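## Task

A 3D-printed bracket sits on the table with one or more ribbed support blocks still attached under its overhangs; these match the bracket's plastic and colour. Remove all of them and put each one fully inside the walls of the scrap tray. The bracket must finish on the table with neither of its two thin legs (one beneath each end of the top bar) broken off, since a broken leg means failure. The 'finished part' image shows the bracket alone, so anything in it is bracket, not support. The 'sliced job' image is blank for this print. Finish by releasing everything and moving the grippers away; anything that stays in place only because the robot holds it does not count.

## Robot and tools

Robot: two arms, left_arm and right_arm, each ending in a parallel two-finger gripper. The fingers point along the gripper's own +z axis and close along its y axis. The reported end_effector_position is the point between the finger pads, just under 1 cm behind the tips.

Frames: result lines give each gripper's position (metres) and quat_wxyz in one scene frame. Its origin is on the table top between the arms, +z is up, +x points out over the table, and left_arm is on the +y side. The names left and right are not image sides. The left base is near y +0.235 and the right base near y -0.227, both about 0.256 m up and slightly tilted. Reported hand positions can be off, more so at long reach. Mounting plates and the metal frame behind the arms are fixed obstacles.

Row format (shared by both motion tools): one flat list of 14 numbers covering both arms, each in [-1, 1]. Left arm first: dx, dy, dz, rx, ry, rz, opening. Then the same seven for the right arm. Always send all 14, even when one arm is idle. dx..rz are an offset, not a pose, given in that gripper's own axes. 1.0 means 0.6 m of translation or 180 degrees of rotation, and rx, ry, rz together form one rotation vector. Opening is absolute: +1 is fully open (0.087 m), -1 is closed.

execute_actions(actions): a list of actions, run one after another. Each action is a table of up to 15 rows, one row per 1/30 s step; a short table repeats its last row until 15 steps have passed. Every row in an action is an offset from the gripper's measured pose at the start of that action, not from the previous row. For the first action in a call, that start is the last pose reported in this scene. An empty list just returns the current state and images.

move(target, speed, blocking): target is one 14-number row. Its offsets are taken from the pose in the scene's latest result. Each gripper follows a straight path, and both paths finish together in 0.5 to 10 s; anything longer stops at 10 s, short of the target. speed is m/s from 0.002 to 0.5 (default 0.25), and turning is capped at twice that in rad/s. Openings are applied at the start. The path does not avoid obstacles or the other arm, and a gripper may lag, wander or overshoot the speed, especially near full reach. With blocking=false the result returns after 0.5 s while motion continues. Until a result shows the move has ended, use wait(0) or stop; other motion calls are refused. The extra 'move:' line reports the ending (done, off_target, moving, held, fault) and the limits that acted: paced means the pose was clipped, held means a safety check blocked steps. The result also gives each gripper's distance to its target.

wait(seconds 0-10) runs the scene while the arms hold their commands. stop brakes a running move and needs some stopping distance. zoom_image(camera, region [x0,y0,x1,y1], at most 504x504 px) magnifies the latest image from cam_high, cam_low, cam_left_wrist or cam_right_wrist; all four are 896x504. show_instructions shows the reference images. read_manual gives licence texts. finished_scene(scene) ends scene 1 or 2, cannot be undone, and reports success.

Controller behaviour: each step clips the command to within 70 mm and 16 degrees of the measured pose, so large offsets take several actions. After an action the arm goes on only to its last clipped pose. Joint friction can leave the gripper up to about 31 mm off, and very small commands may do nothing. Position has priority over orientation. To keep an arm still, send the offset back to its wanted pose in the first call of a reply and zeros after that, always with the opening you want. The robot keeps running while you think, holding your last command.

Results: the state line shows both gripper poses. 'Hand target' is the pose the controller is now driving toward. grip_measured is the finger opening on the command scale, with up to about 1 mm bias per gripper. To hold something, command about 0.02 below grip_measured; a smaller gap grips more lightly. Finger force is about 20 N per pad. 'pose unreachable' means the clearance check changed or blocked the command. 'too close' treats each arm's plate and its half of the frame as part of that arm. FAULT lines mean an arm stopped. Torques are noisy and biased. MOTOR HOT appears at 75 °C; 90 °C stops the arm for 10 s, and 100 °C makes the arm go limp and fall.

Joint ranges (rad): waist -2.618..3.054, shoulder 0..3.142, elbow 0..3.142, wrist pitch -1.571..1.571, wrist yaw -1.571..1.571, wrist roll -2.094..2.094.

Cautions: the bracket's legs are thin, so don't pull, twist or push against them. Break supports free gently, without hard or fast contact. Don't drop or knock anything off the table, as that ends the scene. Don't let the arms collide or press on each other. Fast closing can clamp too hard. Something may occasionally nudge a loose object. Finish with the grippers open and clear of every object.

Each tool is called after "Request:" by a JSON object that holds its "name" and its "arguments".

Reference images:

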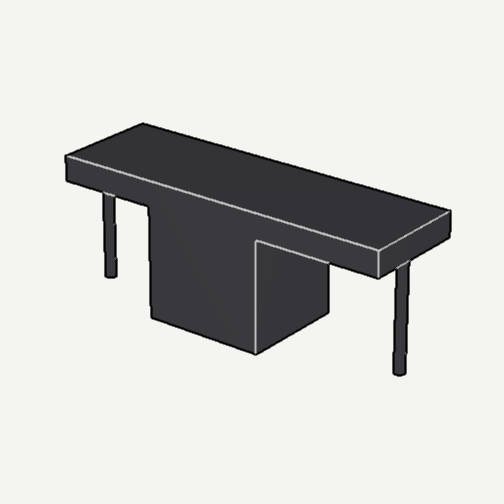

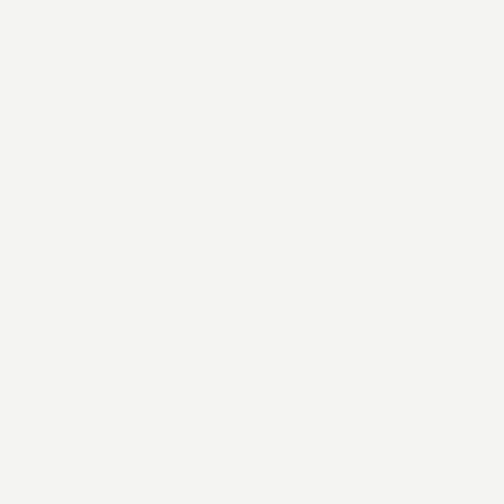

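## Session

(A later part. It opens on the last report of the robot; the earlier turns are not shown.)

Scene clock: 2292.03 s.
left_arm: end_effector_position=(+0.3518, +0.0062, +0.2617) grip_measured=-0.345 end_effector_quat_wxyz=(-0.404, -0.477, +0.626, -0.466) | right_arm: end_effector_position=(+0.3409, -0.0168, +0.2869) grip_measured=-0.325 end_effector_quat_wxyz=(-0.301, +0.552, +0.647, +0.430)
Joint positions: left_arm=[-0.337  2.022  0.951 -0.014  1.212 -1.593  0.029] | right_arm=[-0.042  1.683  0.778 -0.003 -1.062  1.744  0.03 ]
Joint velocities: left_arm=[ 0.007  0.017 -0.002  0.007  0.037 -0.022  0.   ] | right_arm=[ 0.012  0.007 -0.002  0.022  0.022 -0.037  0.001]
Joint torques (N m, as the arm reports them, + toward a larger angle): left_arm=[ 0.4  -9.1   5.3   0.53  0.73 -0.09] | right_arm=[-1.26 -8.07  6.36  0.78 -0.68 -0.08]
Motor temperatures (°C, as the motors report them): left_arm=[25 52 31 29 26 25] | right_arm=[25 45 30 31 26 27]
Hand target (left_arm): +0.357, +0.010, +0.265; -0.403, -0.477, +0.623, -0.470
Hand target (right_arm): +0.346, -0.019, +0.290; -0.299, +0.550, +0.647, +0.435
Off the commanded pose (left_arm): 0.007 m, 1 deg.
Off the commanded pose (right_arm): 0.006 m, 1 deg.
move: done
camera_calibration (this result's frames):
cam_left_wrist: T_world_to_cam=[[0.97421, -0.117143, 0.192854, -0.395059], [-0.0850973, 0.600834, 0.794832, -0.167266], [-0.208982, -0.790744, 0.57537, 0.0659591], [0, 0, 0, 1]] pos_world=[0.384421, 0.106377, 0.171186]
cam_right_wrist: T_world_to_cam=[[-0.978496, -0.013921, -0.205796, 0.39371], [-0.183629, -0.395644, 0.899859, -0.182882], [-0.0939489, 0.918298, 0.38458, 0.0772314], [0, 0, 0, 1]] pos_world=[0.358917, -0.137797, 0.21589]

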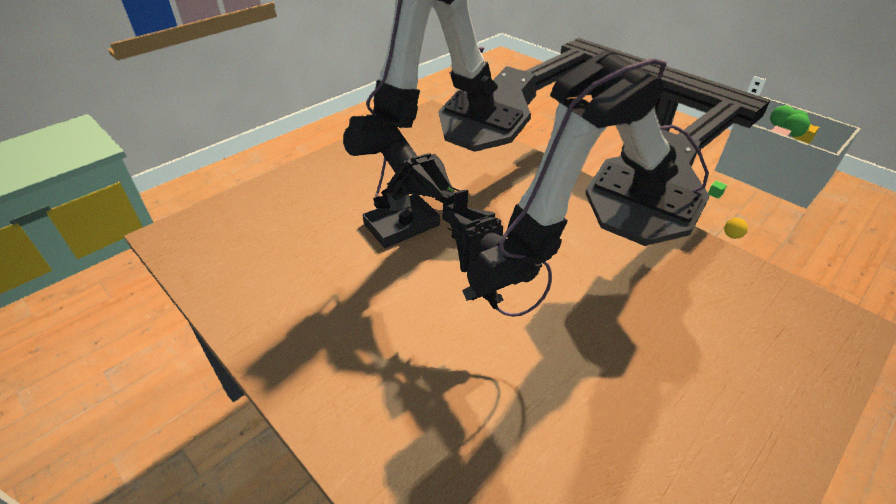

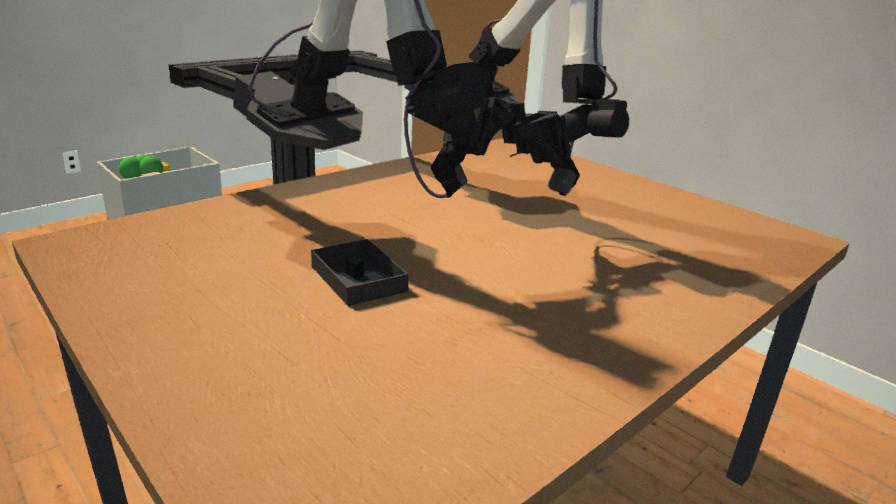

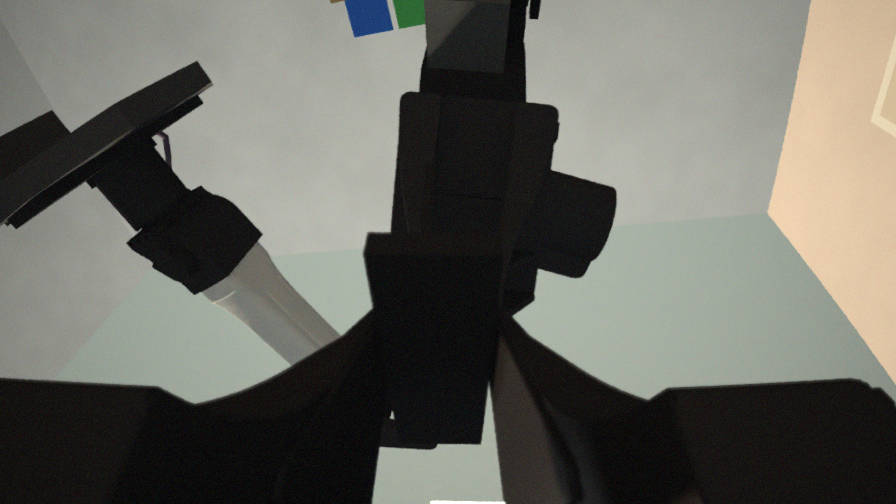

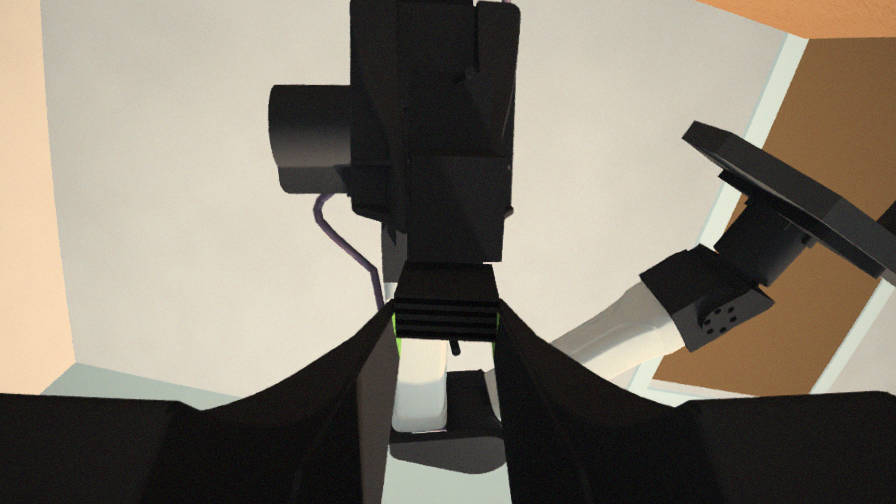

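Request:
{"name": "move", "arguments": {"target": [-0.005,-0.003,-0.025,0,0,0,-0.37,-0.022,0.006,-0.046,0,0,0,-0.36], "speed": 0.03}}

Scene clock: 2301.13 s.
left_arm: end_effector_position=(+0.3490, +0.0179, +0.2603) grip_measured=-0.345 end_effector_quat_wxyz=(-0.404, -0.476, +0.630, -0.463) | right_arm: end_effector_position=(+0.3394, -0.0443, +0.2893) grip_measured=-0.325 end_effector_quat_wxyz=(-0.301, +0.552, +0.649, +0.429)
Joint positions: left_arm=[-0.304  2.022  0.972 -0.138  1.22  -1.483  0.029] | right_arm=[-0.135  1.683  0.819 -0.199 -1.111  1.569  0.03 ]
Joint velocities: left_arm=[-0.002 -0.022 -0.012 -0.022  0.007  0.007  0.002] | right_arm=[-0.012  0.002 -0.002 -0.051  0.007  0.022  0.   ]
Joint torques (N m, as the arm reports them, + toward a larger angle): left_arm=[ 0.54 -8.75  5.41  0.35  0.72 -0.1 ] | right_arm=[-1.44 -6.63  6.73  0.54 -0.7  -0.07]
Motor temperatures (°C, as the motors report them): left_arm=[25 53 31 28 26 25] | right_arm=[25 45 30 31 26 27]
Hand target (left_arm): +0.355, +0.021, +0.263; -0.403, -0.477, +0.626, -0.467
Hand target (right_arm): +0.345, -0.047, +0.289; -0.301, +0.552, +0.647, +0.430
Off the commanded pose (left_arm): 0.007 m, 1 deg.
Off the commanded pose (right_arm): 0.006 m, 0 deg.
move: done
camera_calibration (this result's frames):
cam_left_wrist: T_world_to_cam=[[0.97326, -0.125308, 0.192515, -0.390053], [-0.0813775, 0.59565, 0.799111, -0.17577], [-0.214806, -0.79341, 0.569525, 0.0790505], [0, 0, 0, 1]] pos_world=[0.3823, 0.118541, 0.17053]
cam_right_wrist: T_world_to_cam=[[-0.97845, -0.017345, -0.205754, 0.392153], [-0.182559, -0.392915, 0.901271, -0.196804], [-0.0964763, 0.919411, 0.381281, 0.103314], [0, 0, 0, 1]] pos_world=[0.357741, -0.165514, 0.218669]

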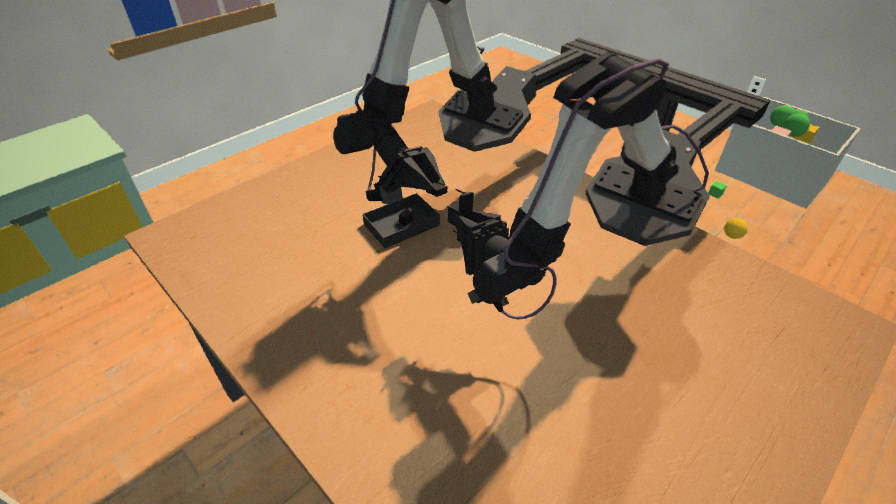

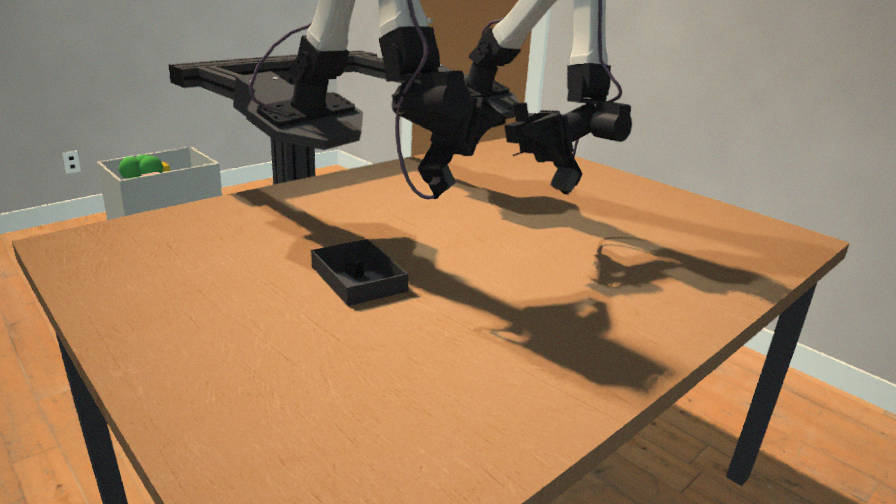

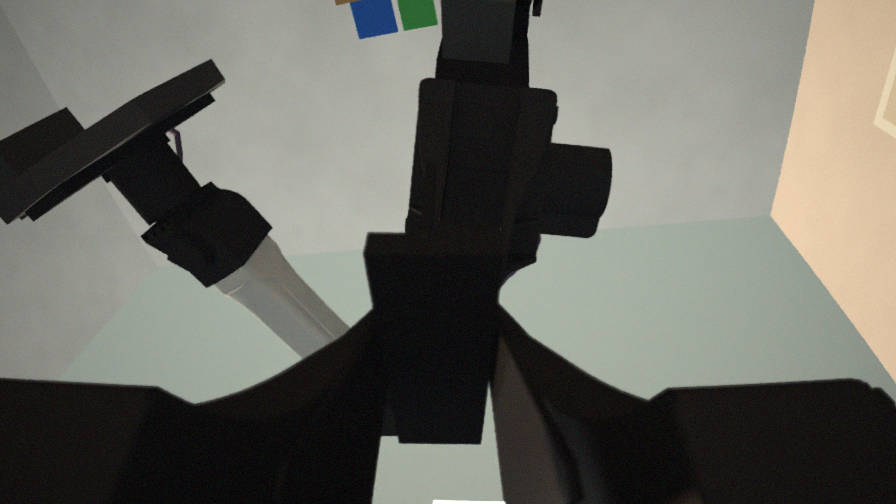

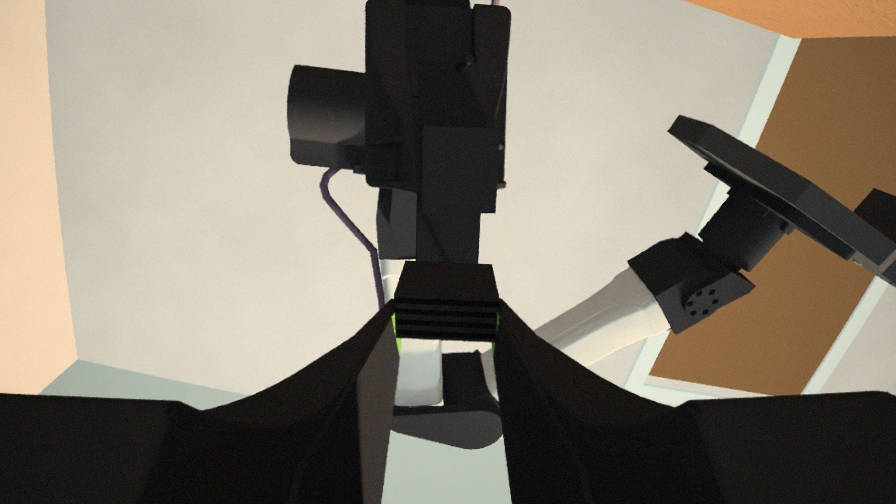

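Request:
{"name": "move", "arguments": {"target": [-0.315,0.0652,-0.1806,-0.0334,-0.458,-0.074,-0.37,-0.4103,-0.128,-0.2236,0.0773,-0.5409,0.0274,-0.36], "speed": 0.2}}

Scene clock: 2350.90 s.
left_arm: end_effector_position=(+0.3603, +0.1733, +0.1045) grip_measured=-0.345 end_effector_quat_wxyz=(+0.044, -0.710, +0.702, +0.034) | right_arm: end_effector_position=(+0.3158, -0.2808, +0.1248) grip_measured=-0.325 end_effector_quat_wxyz=(+0.225, +0.681, +0.667, -0.202)
Joint positions: left_arm=[-0.319  1.945  0.949 -0.311 -0.214 -1.709  0.029] | right_arm=[-0.112  1.807  0.771 -0.249  0.599  1.631  0.03 ]
Joint velocities: left_arm=[ 0.007 -0.007 -0.002 -0.022 -0.007  0.066  0.   ] | right_arm=[ 0.012 -0.012 -0.002 -0.081 -0.066 -0.051  0.   ]
Joint torques (N m, as the arm reports them, + toward a larger angle): left_arm=[-1.63 -6.76  5.28  0.3  -0.17 -0.24] | right_arm=[ 0.25 -6.93  2.28  0.37  0.45  0.08]
Motor temperatures (°C, as the motors report them): left_arm=[25 53 32 28 26 25] | right_arm=[25 44 32 30 26 27]
Hand target (left_arm): +0.362, +0.170, +0.100; -0.044, +0.708, -0.704, -0.037
Hand target (right_arm): +0.310, -0.279, +0.120; +0.223, +0.678, +0.669, -0.207
Off the commanded pose (left_arm): 0.006 m, 1 deg.
Off the commanded pose (right_arm): 0.012 m, 2 deg.
move: off_target (right_arm)
camera_calibration (this result's frames):
cam_left_wrist: T_world_to_cam=[[0.999825, 0.0168659, 0.00804021, -0.366535], [0.00660999, -0.721776, 0.692096, 0.0648809], [0.0174761, -0.691922, -0.721761, 0.327138], [0, 0, 0, 1]] pos_world=[0.360325, 0.279365, 0.194159]
cam_right_wrist: T_world_to_cam=[[-0.998652, 0.0264109, -0.0446922, 0.329624], [0.0136312, 0.964111, 0.26515, 0.252661], [0.0500911, 0.264184, -0.963171, 0.31875], [0, 0, 0, 1]] pos_world=[0.309769, -0.336507, 0.254749]

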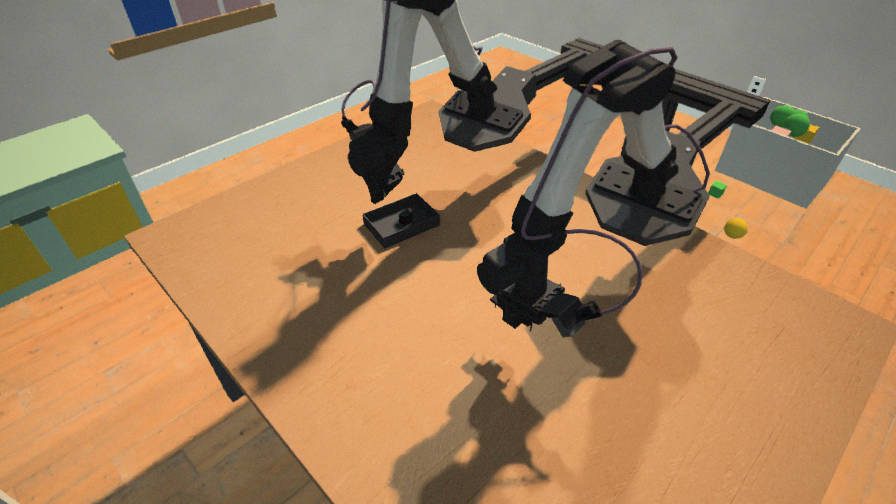

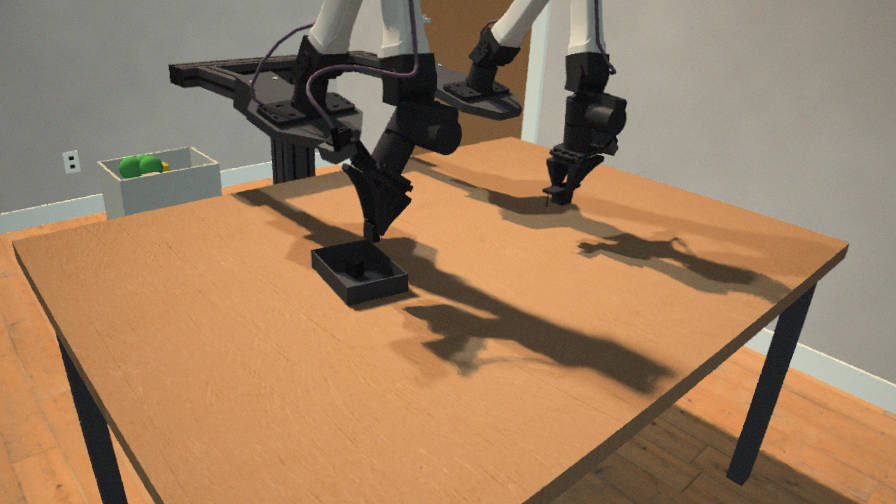

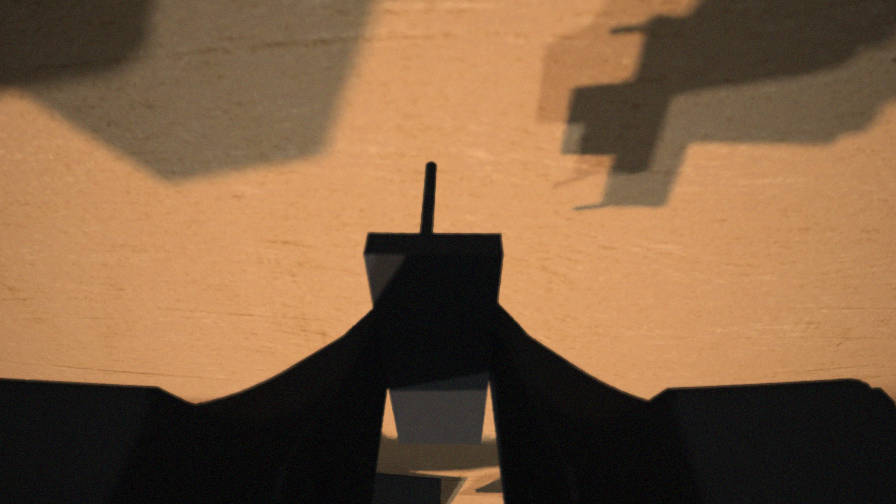

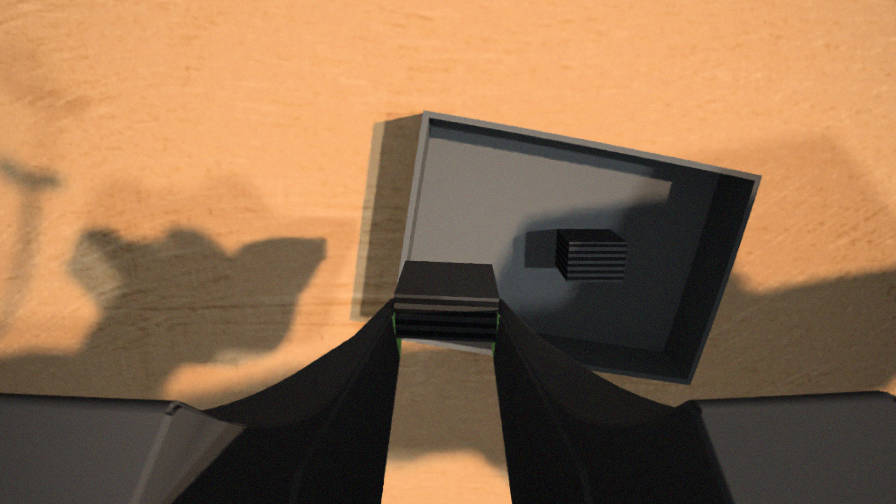

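Request:
{"name": "move", "arguments": {"target": [0.0114,0.0015,0.1027,0,0,0,-0.37,0.0771,-0.0313,0.1071,0.008,-0.0004,-0.0091,-0.36], "speed": 0.08}}

Scene clock: 2366.77 s.
left_arm: end_effector_position=(+0.3483, +0.1717, +0.0466) grip_measured=-0.345 end_effector_quat_wxyz=(+0.039, -0.707, +0.705, +0.043) | right_arm: end_effector_position=(+0.2943, -0.2831, +0.0483) grip_measured=-0.325 end_effector_quat_wxyz=(+0.210, +0.676, +0.672, -0.219)
Joint positions: left_arm=[-0.312  2.146  0.949 -0.128 -0.216 -1.697  0.029] | right_arm=[-0.112  2.118  0.771  0.013  0.601  1.631  0.03 ]
Joint velocities: left_arm=[ 0.012  0.007  0.022 -0.007  0.037 -0.007  0.   ] | right_arm=[-0.022  0.002 -0.012 -0.022  0.007 -0.022  0.001]
Joint torques (N m, as the arm reports them, + toward a larger angle): left_arm=[ 0.65 -7.21  4.81  0.42 -0.05 -0.11] | right_arm=[ 0.18 -7.52  2.39  0.28  0.38  0.03]
Motor temperatures (°C, as the motors report them): left_arm=[25 51 32 27 26 25] | right_arm=[25 44 30 29 26 27]
Hand target (left_arm): +0.359, +0.173, +0.042; -0.044, +0.710, -0.702, -0.034
Hand target (right_arm): +0.300, -0.280, +0.045; +0.214, +0.674, +0.674, -0.214
Off the commanded pose (left_arm): 0.013 m, 1 deg.
Off the commanded pose (right_arm): 0.007 m, 1 deg.
move: off_target (left_arm)
camera_calibration (this result's frames):
cam_left_wrist: T_world_to_cam=[[0.99988, 0.00977295, -0.0119978, -0.351936], [0.0153462, -0.725863, 0.687668, 0.101762], [-0.00198822, -0.68777, -0.725926, 0.290712], [0, 0, 0, 1]] pos_world=[0.35091, 0.277247, 0.136834]
cam_right_wrist: T_world_to_cam=[[-0.999615, 0.0276073, 0.00267627, 0.30317], [0.0273513, 0.965097, 0.260462, 0.271923], [0.0046078, 0.260435, -0.96548, 0.259197], [0, 0, 0, 1]] pos_world=[0.294422, -0.338306, 0.178613]

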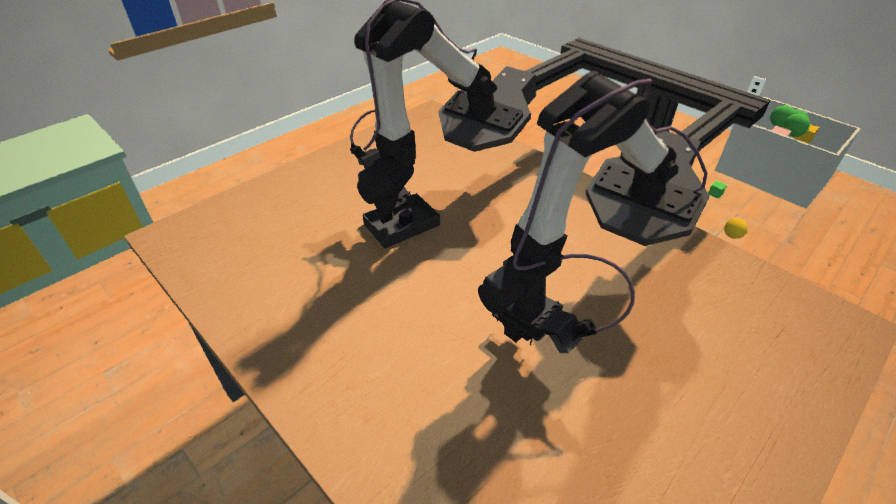

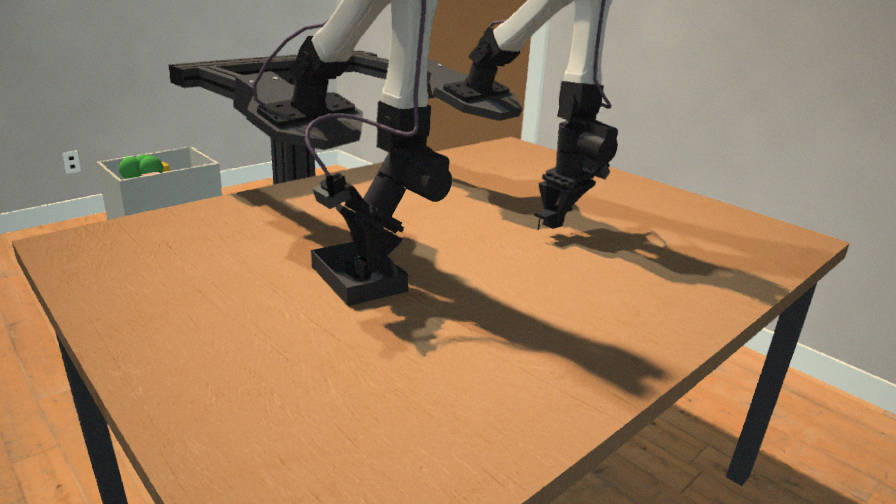

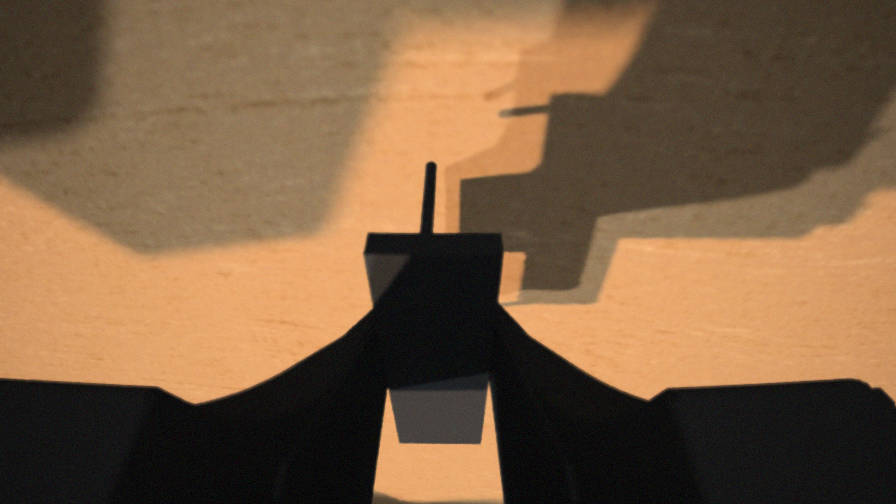

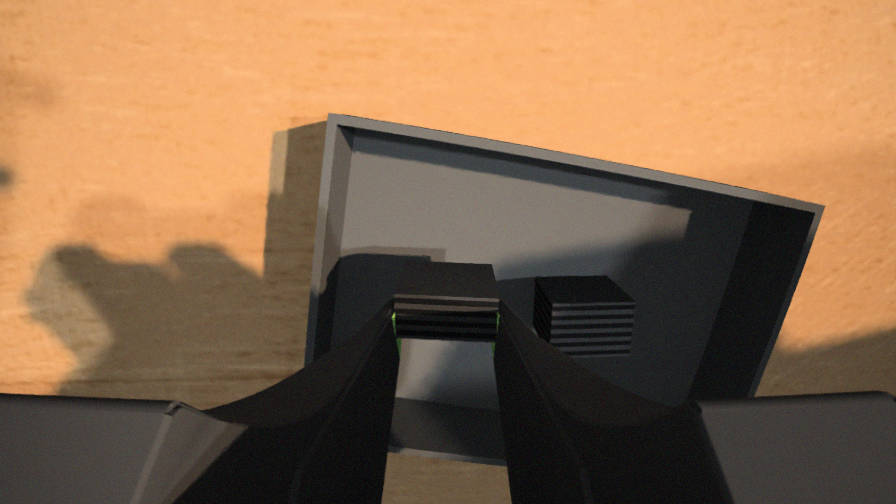

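Request:
{"name": "move", "arguments": {"target": [0.0033,0.0048,0.0282,0,0,0,-0.37,0.022,0.0303,0.0249,0,0,0,-0.36], "speed": 0.03}}

Scene clock: 2377.33 s.
left_arm: end_effector_position=(+0.3466, +0.1709, +0.0364) grip_measured=-0.345 end_effector_quat_wxyz=(+0.040, -0.707, +0.704, +0.041) | right_arm: end_effector_position=(+0.3075, -0.2828, +0.0316) grip_measured=-0.325 end_effector_quat_wxyz=(+0.209, +0.676, +0.672, -0.220)
Joint positions: left_arm=[-0.312  2.182  0.949 -0.089 -0.216 -1.697  0.029] | right_arm=[-0.112  2.2    0.851  0.015  0.601  1.631  0.03 ]
Joint velocities: left_arm=[-0.007  0.002 -0.007  0.037 -0.051  0.022  0.001] | right_arm=[ 0.002  0.002 -0.002  0.051 -0.007 -0.007  0.001]
Joint torques (N m, as the arm reports them, + toward a larger angle): left_arm=[-0.16 -7.    2.51  0.43 -0.11 -0.14] | right_arm=[-0.28 -7.78  3.36  0.03  0.37  0.1 ]
Motor temperatures (°C, as the motors report them): left_arm=[25 50 32 27 26 25] | right_arm=[25 44 30 29 26 27]
Hand target (left_arm): +0.345, +0.172, +0.030; -0.039, +0.707, -0.705, -0.043
Hand target (right_arm): +0.312, -0.281, +0.028; +0.210, +0.676, +0.672, -0.219
Off the commanded pose (left_arm): 0.007 m, 0 deg.
Off the commanded pose (right_arm): 0.006 m, 0 deg.
move: done
camera_calibration (this result's frames):
cam_left_wrist: T_world_to_cam=[[0.999909, 0.0100794, -0.0089872, -0.350491], [0.0134979, -0.725611, 0.687973, 0.108751], [0.000413172, -0.688032, -0.725681, 0.281962], [0, 0, 0, 1]] pos_world=[0.348875, 0.276442, 0.126646]
cam_right_wrist: T_world_to_cam=[[-0.999611, 0.0276241, 0.00381791, 0.316317], [0.0276651, 0.965108, 0.260385, 0.275552], [0.00350821, 0.26039, -0.965497, 0.243226], [0, 0, 0, 1]] pos_world=[0.307718, -0.338009, 0.161877]

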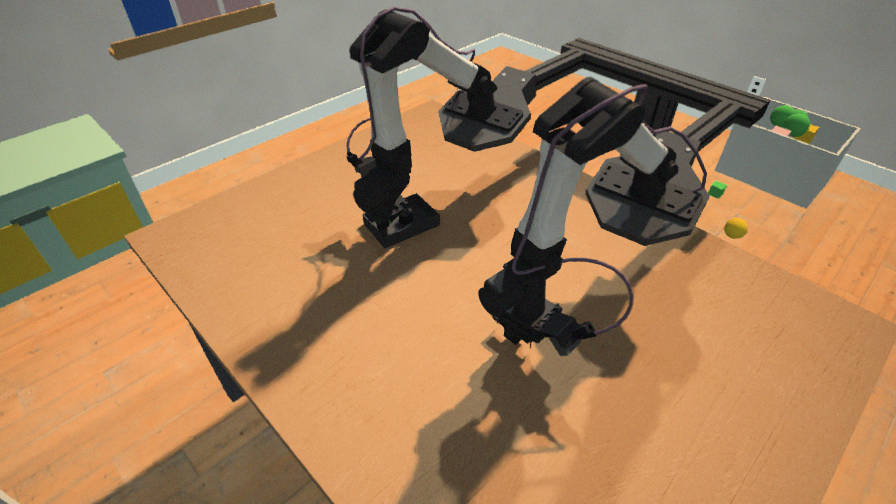

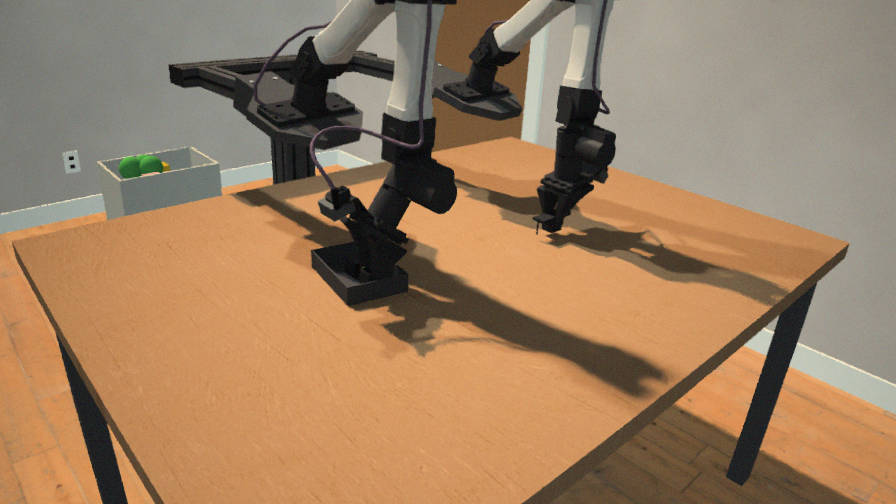

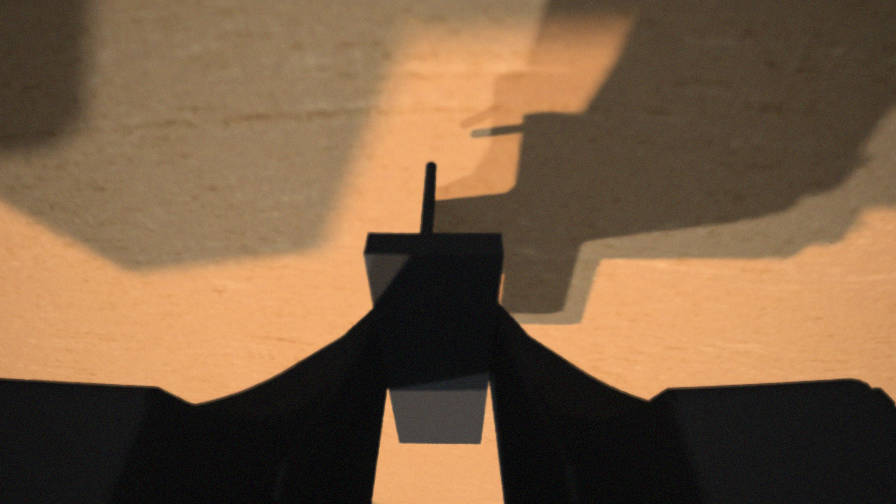

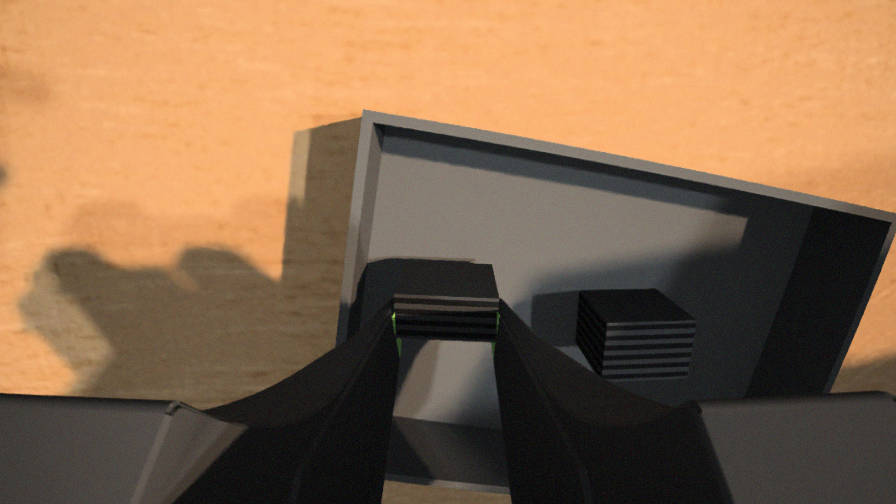

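Request:
{"name": "move", "arguments": {"target": [0.0015,0.002,0.0167,0,0,0,-0.37,0.004,-0.025,0.0032,0,0,0,-0.36], "speed": 0.02}}

Request:
{"name": "zoom_image", "arguments": {"camera": "cam_high", "region": [450, 270, 610, 390]}}

Request:
{"name": "zoom_image", "arguments": {"camera": "cam_low", "region": [500, 170, 620, 260]}}

Scene clock: 2387.73 s.
left_arm: end_effector_position=(+0.3501, +0.1704, +0.0364) grip_measured=-0.345 end_effector_quat_wxyz=(+0.044, -0.708, +0.704, +0.036) | right_arm: end_effector_position=(+0.3017, -0.2831, +0.0302) grip_measured=-0.325 end_effector_quat_wxyz=(+0.213, +0.677, +0.671, -0.216)
Joint positions: left_arm=[-0.312  2.182  0.949 -0.075 -0.216 -1.697  0.029] | right_arm=[-0.112  2.2    0.818  0.057  0.601  1.631  0.03 ]
Joint velocities: left_arm=[-0.007 -0.007 -0.022 -0.066 -0.022  0.022 -0.   ] | right_arm=[-0.002 -0.007 -0.007  0.037  0.037 -0.066 -0.   ]
Joint torques (N m, as the arm reports them, + toward a larger angle): left_arm=[-0.17 -6.32  2.57  0.45 -0.1  -0.13] | right_arm=[-0.4  -8.77 -1.17  0.27  0.41  0.07]
Motor temperatures (°C, as the motors report them): left_arm=[25 50 31 27 26 25] | right_arm=[25 44 29 29 26 27]
Hand target (left_arm): +0.345, +0.171, +0.027; -0.040, +0.707, -0.704, -0.042
Hand target (right_arm): +0.293, -0.282, +0.029; +0.209, +0.676, +0.672, -0.220
Off the commanded pose (left_arm): 0.011 m, 1 deg.
Off the commanded pose (right_arm): 0.009 m, 1 deg.
move: off_target (left_arm)
camera_calibration (this result's frames):
cam_left_wrist: T_world_to_cam=[[0.999922, 0.0115111, 0.00493587, -0.354807], [0.00493728, -0.724449, 0.689311, 0.111119], [0.0115105, -0.689232, -0.724449, 0.277973], [0, 0, 0, 1]] pos_world=[0.351031, 0.276172, 0.126533]
cam_right_wrist: T_world_to_cam=[[-0.999604, 0.0274808, -0.00607637, 0.310829], [0.0249429, 0.965007, 0.261034, 0.277097], [0.0130372, 0.260779, -0.96531, 0.23918], [0, 0, 0, 1]] pos_world=[0.300676, -0.338316, 0.16044]

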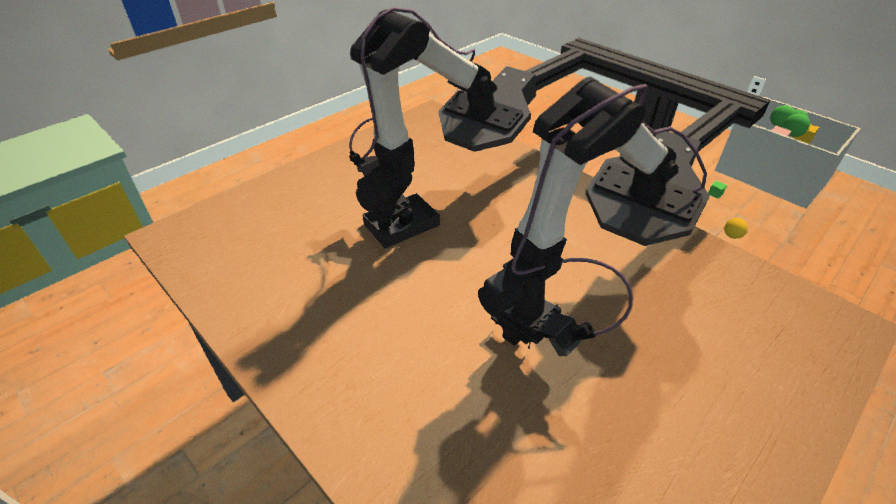

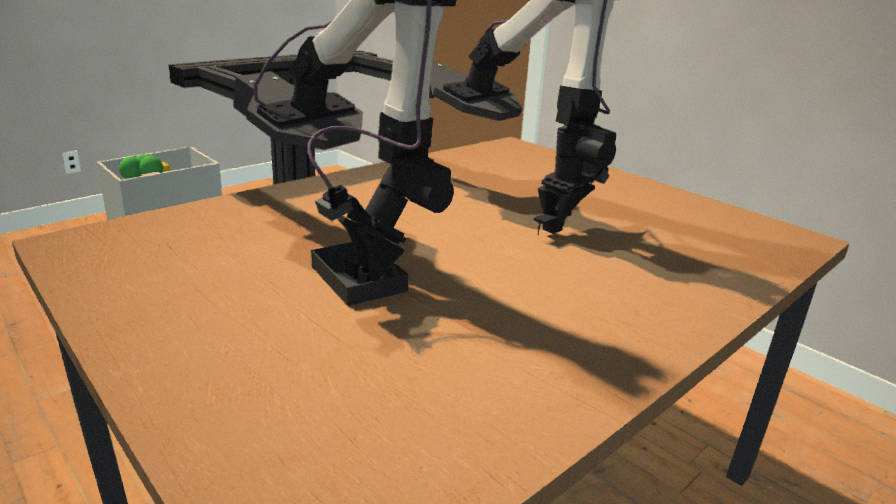

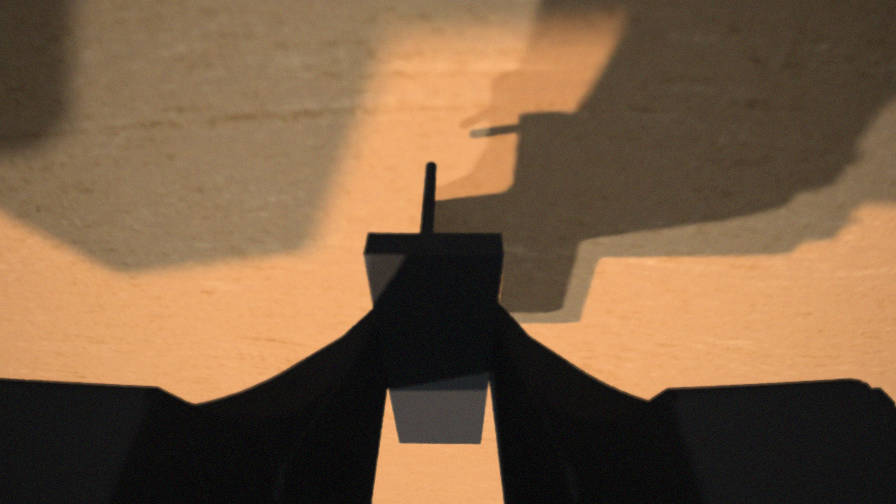

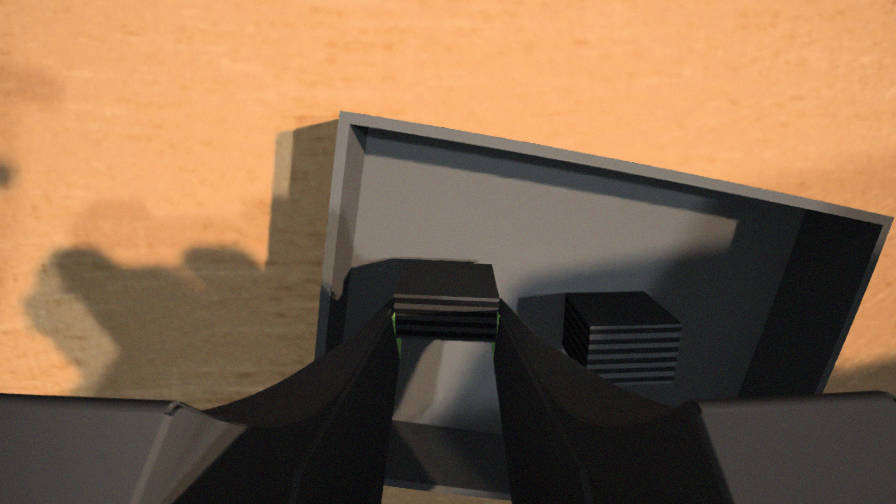

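Region (450, 270, 610, 390) of cam_high's 896x504 image, scaled by 3.150, with more detail than that image has; it fills the top 378 rows of this view, and the rest is white.

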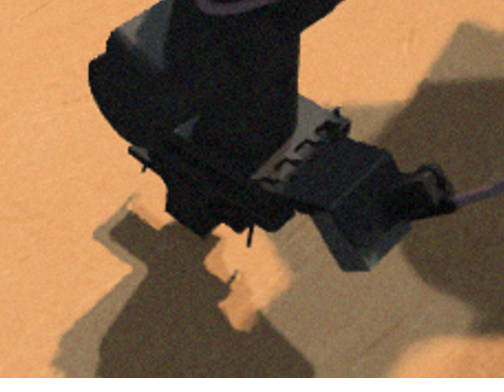

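Region (500, 170, 620, 260) of cam_low's 896x504 image, scaled by 4.200, with more detail than that image has; it fills the top 378 rows of this view, and the rest is white.

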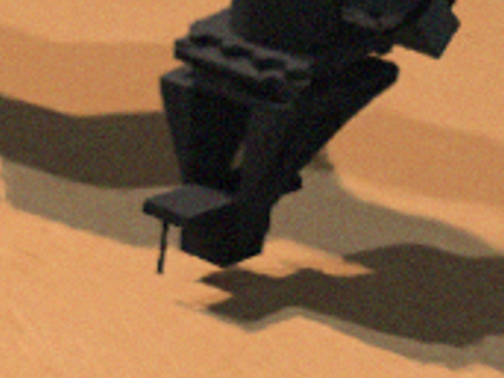

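Request:
{"name": "move", "arguments": {"target": [0.0029,0.005,0.0248,0,0,0,-0.37,0.0116,-0.0033,0.0163,0,0,0,-0.36], "speed": 0.015}}

Scene clock: 2395.07 s.
left_arm: end_effector_position=(+0.3483, +0.1698, +0.0282) grip_measured=-0.345 end_effector_quat_wxyz=(+0.045, -0.708, +0.704, +0.035) | right_arm: end_effector_position=(+0.2994, -0.2836, +0.0246) grip_measured=-0.325 end_effector_quat_wxyz=(+0.213, +0.676, +0.671, -0.217)
Joint positions: left_arm=[-0.312  2.212  0.949 -0.043 -0.216 -1.697  0.029] | right_arm=[-0.112  2.224  0.818  0.08   0.603  1.631  0.03 ]
Joint velocities: left_arm=[-0.012 -0.002  0.002  0.007  0.051 -0.051 -0.001] | right_arm=[ 0.007  0.007 -0.012 -0.037 -0.095  0.037 -0.   ]
Joint torques (N m, as the arm reports them, + toward a larger angle): left_arm=[-0.27 -7.07  2.52  0.43 -0.1  -0.14] | right_arm=[-0.74 -6.78  1.81  0.32  0.34  0.03]
Motor temperatures (°C, as the motors report them): left_arm=[25 49 31 27 26 25] | right_arm=[25 45 29 29 26 27]
Hand target (left_arm): +0.347, +0.170, +0.021; -0.044, +0.708, -0.704, -0.036
Hand target (right_arm): +0.300, -0.283, +0.018; +0.213, +0.677, +0.671, -0.216
Off the commanded pose (left_arm): 0.007 m, 0 deg.
Off the commanded pose (right_arm): 0.006 m, 0 deg.
move: done
camera_calibration (this result's frames):
cam_left_wrist: T_world_to_cam=[[0.999908, 0.0117064, 0.00681716, -0.352996], [0.0037789, -0.724293, 0.689482, 0.11674], [0.013009, -0.689393, -0.72427, 0.271074], [0, 0, 0, 1]] pos_world=[0.348996, 0.275563, 0.118247]
cam_right_wrist: T_world_to_cam=[[-0.999609, 0.0274091, -0.00544377, 0.308496], [0.0250629, 0.965512, 0.259149, 0.279235], [0.0123591, 0.258911, -0.965822, 0.233663], [0, 0, 0, 1]] pos_world=[0.298489, -0.338558, 0.154993]

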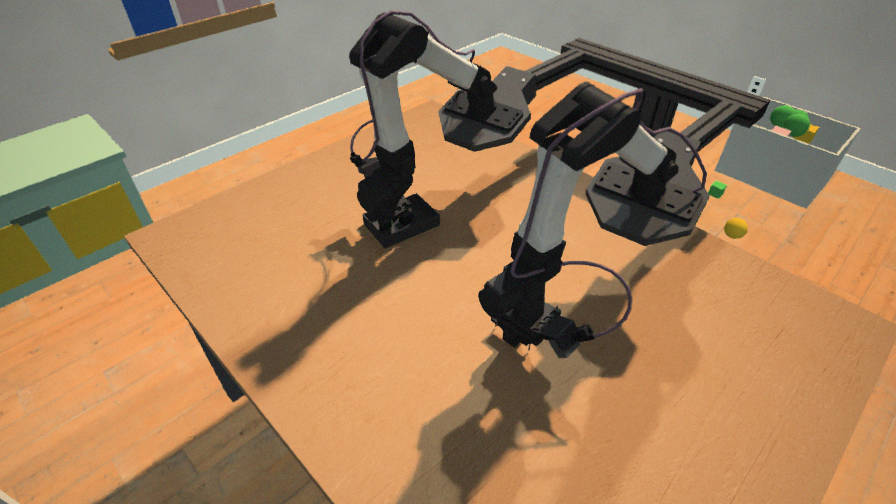

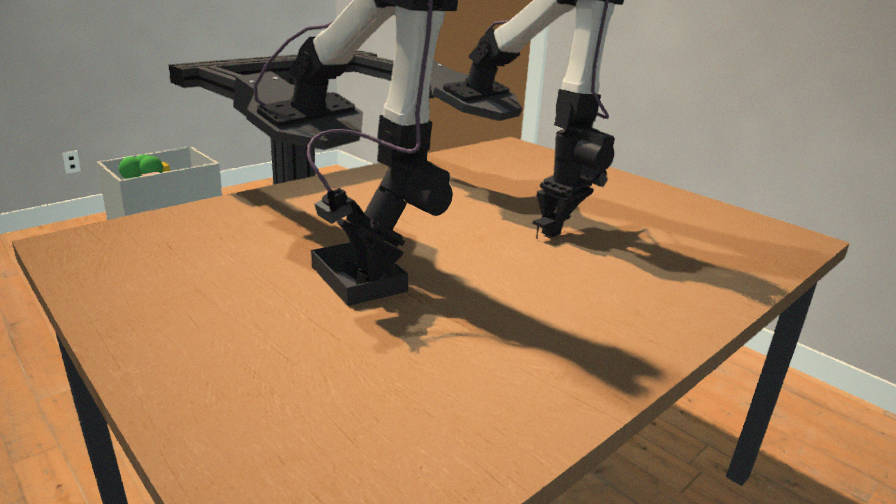

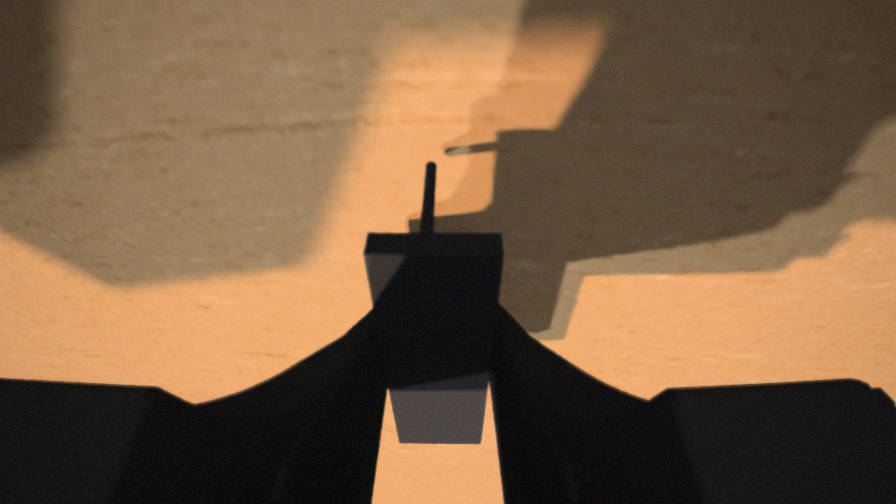

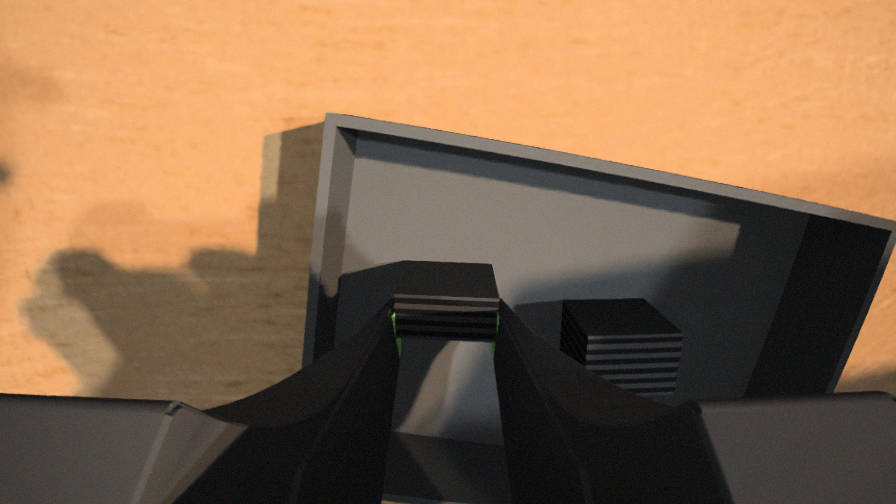

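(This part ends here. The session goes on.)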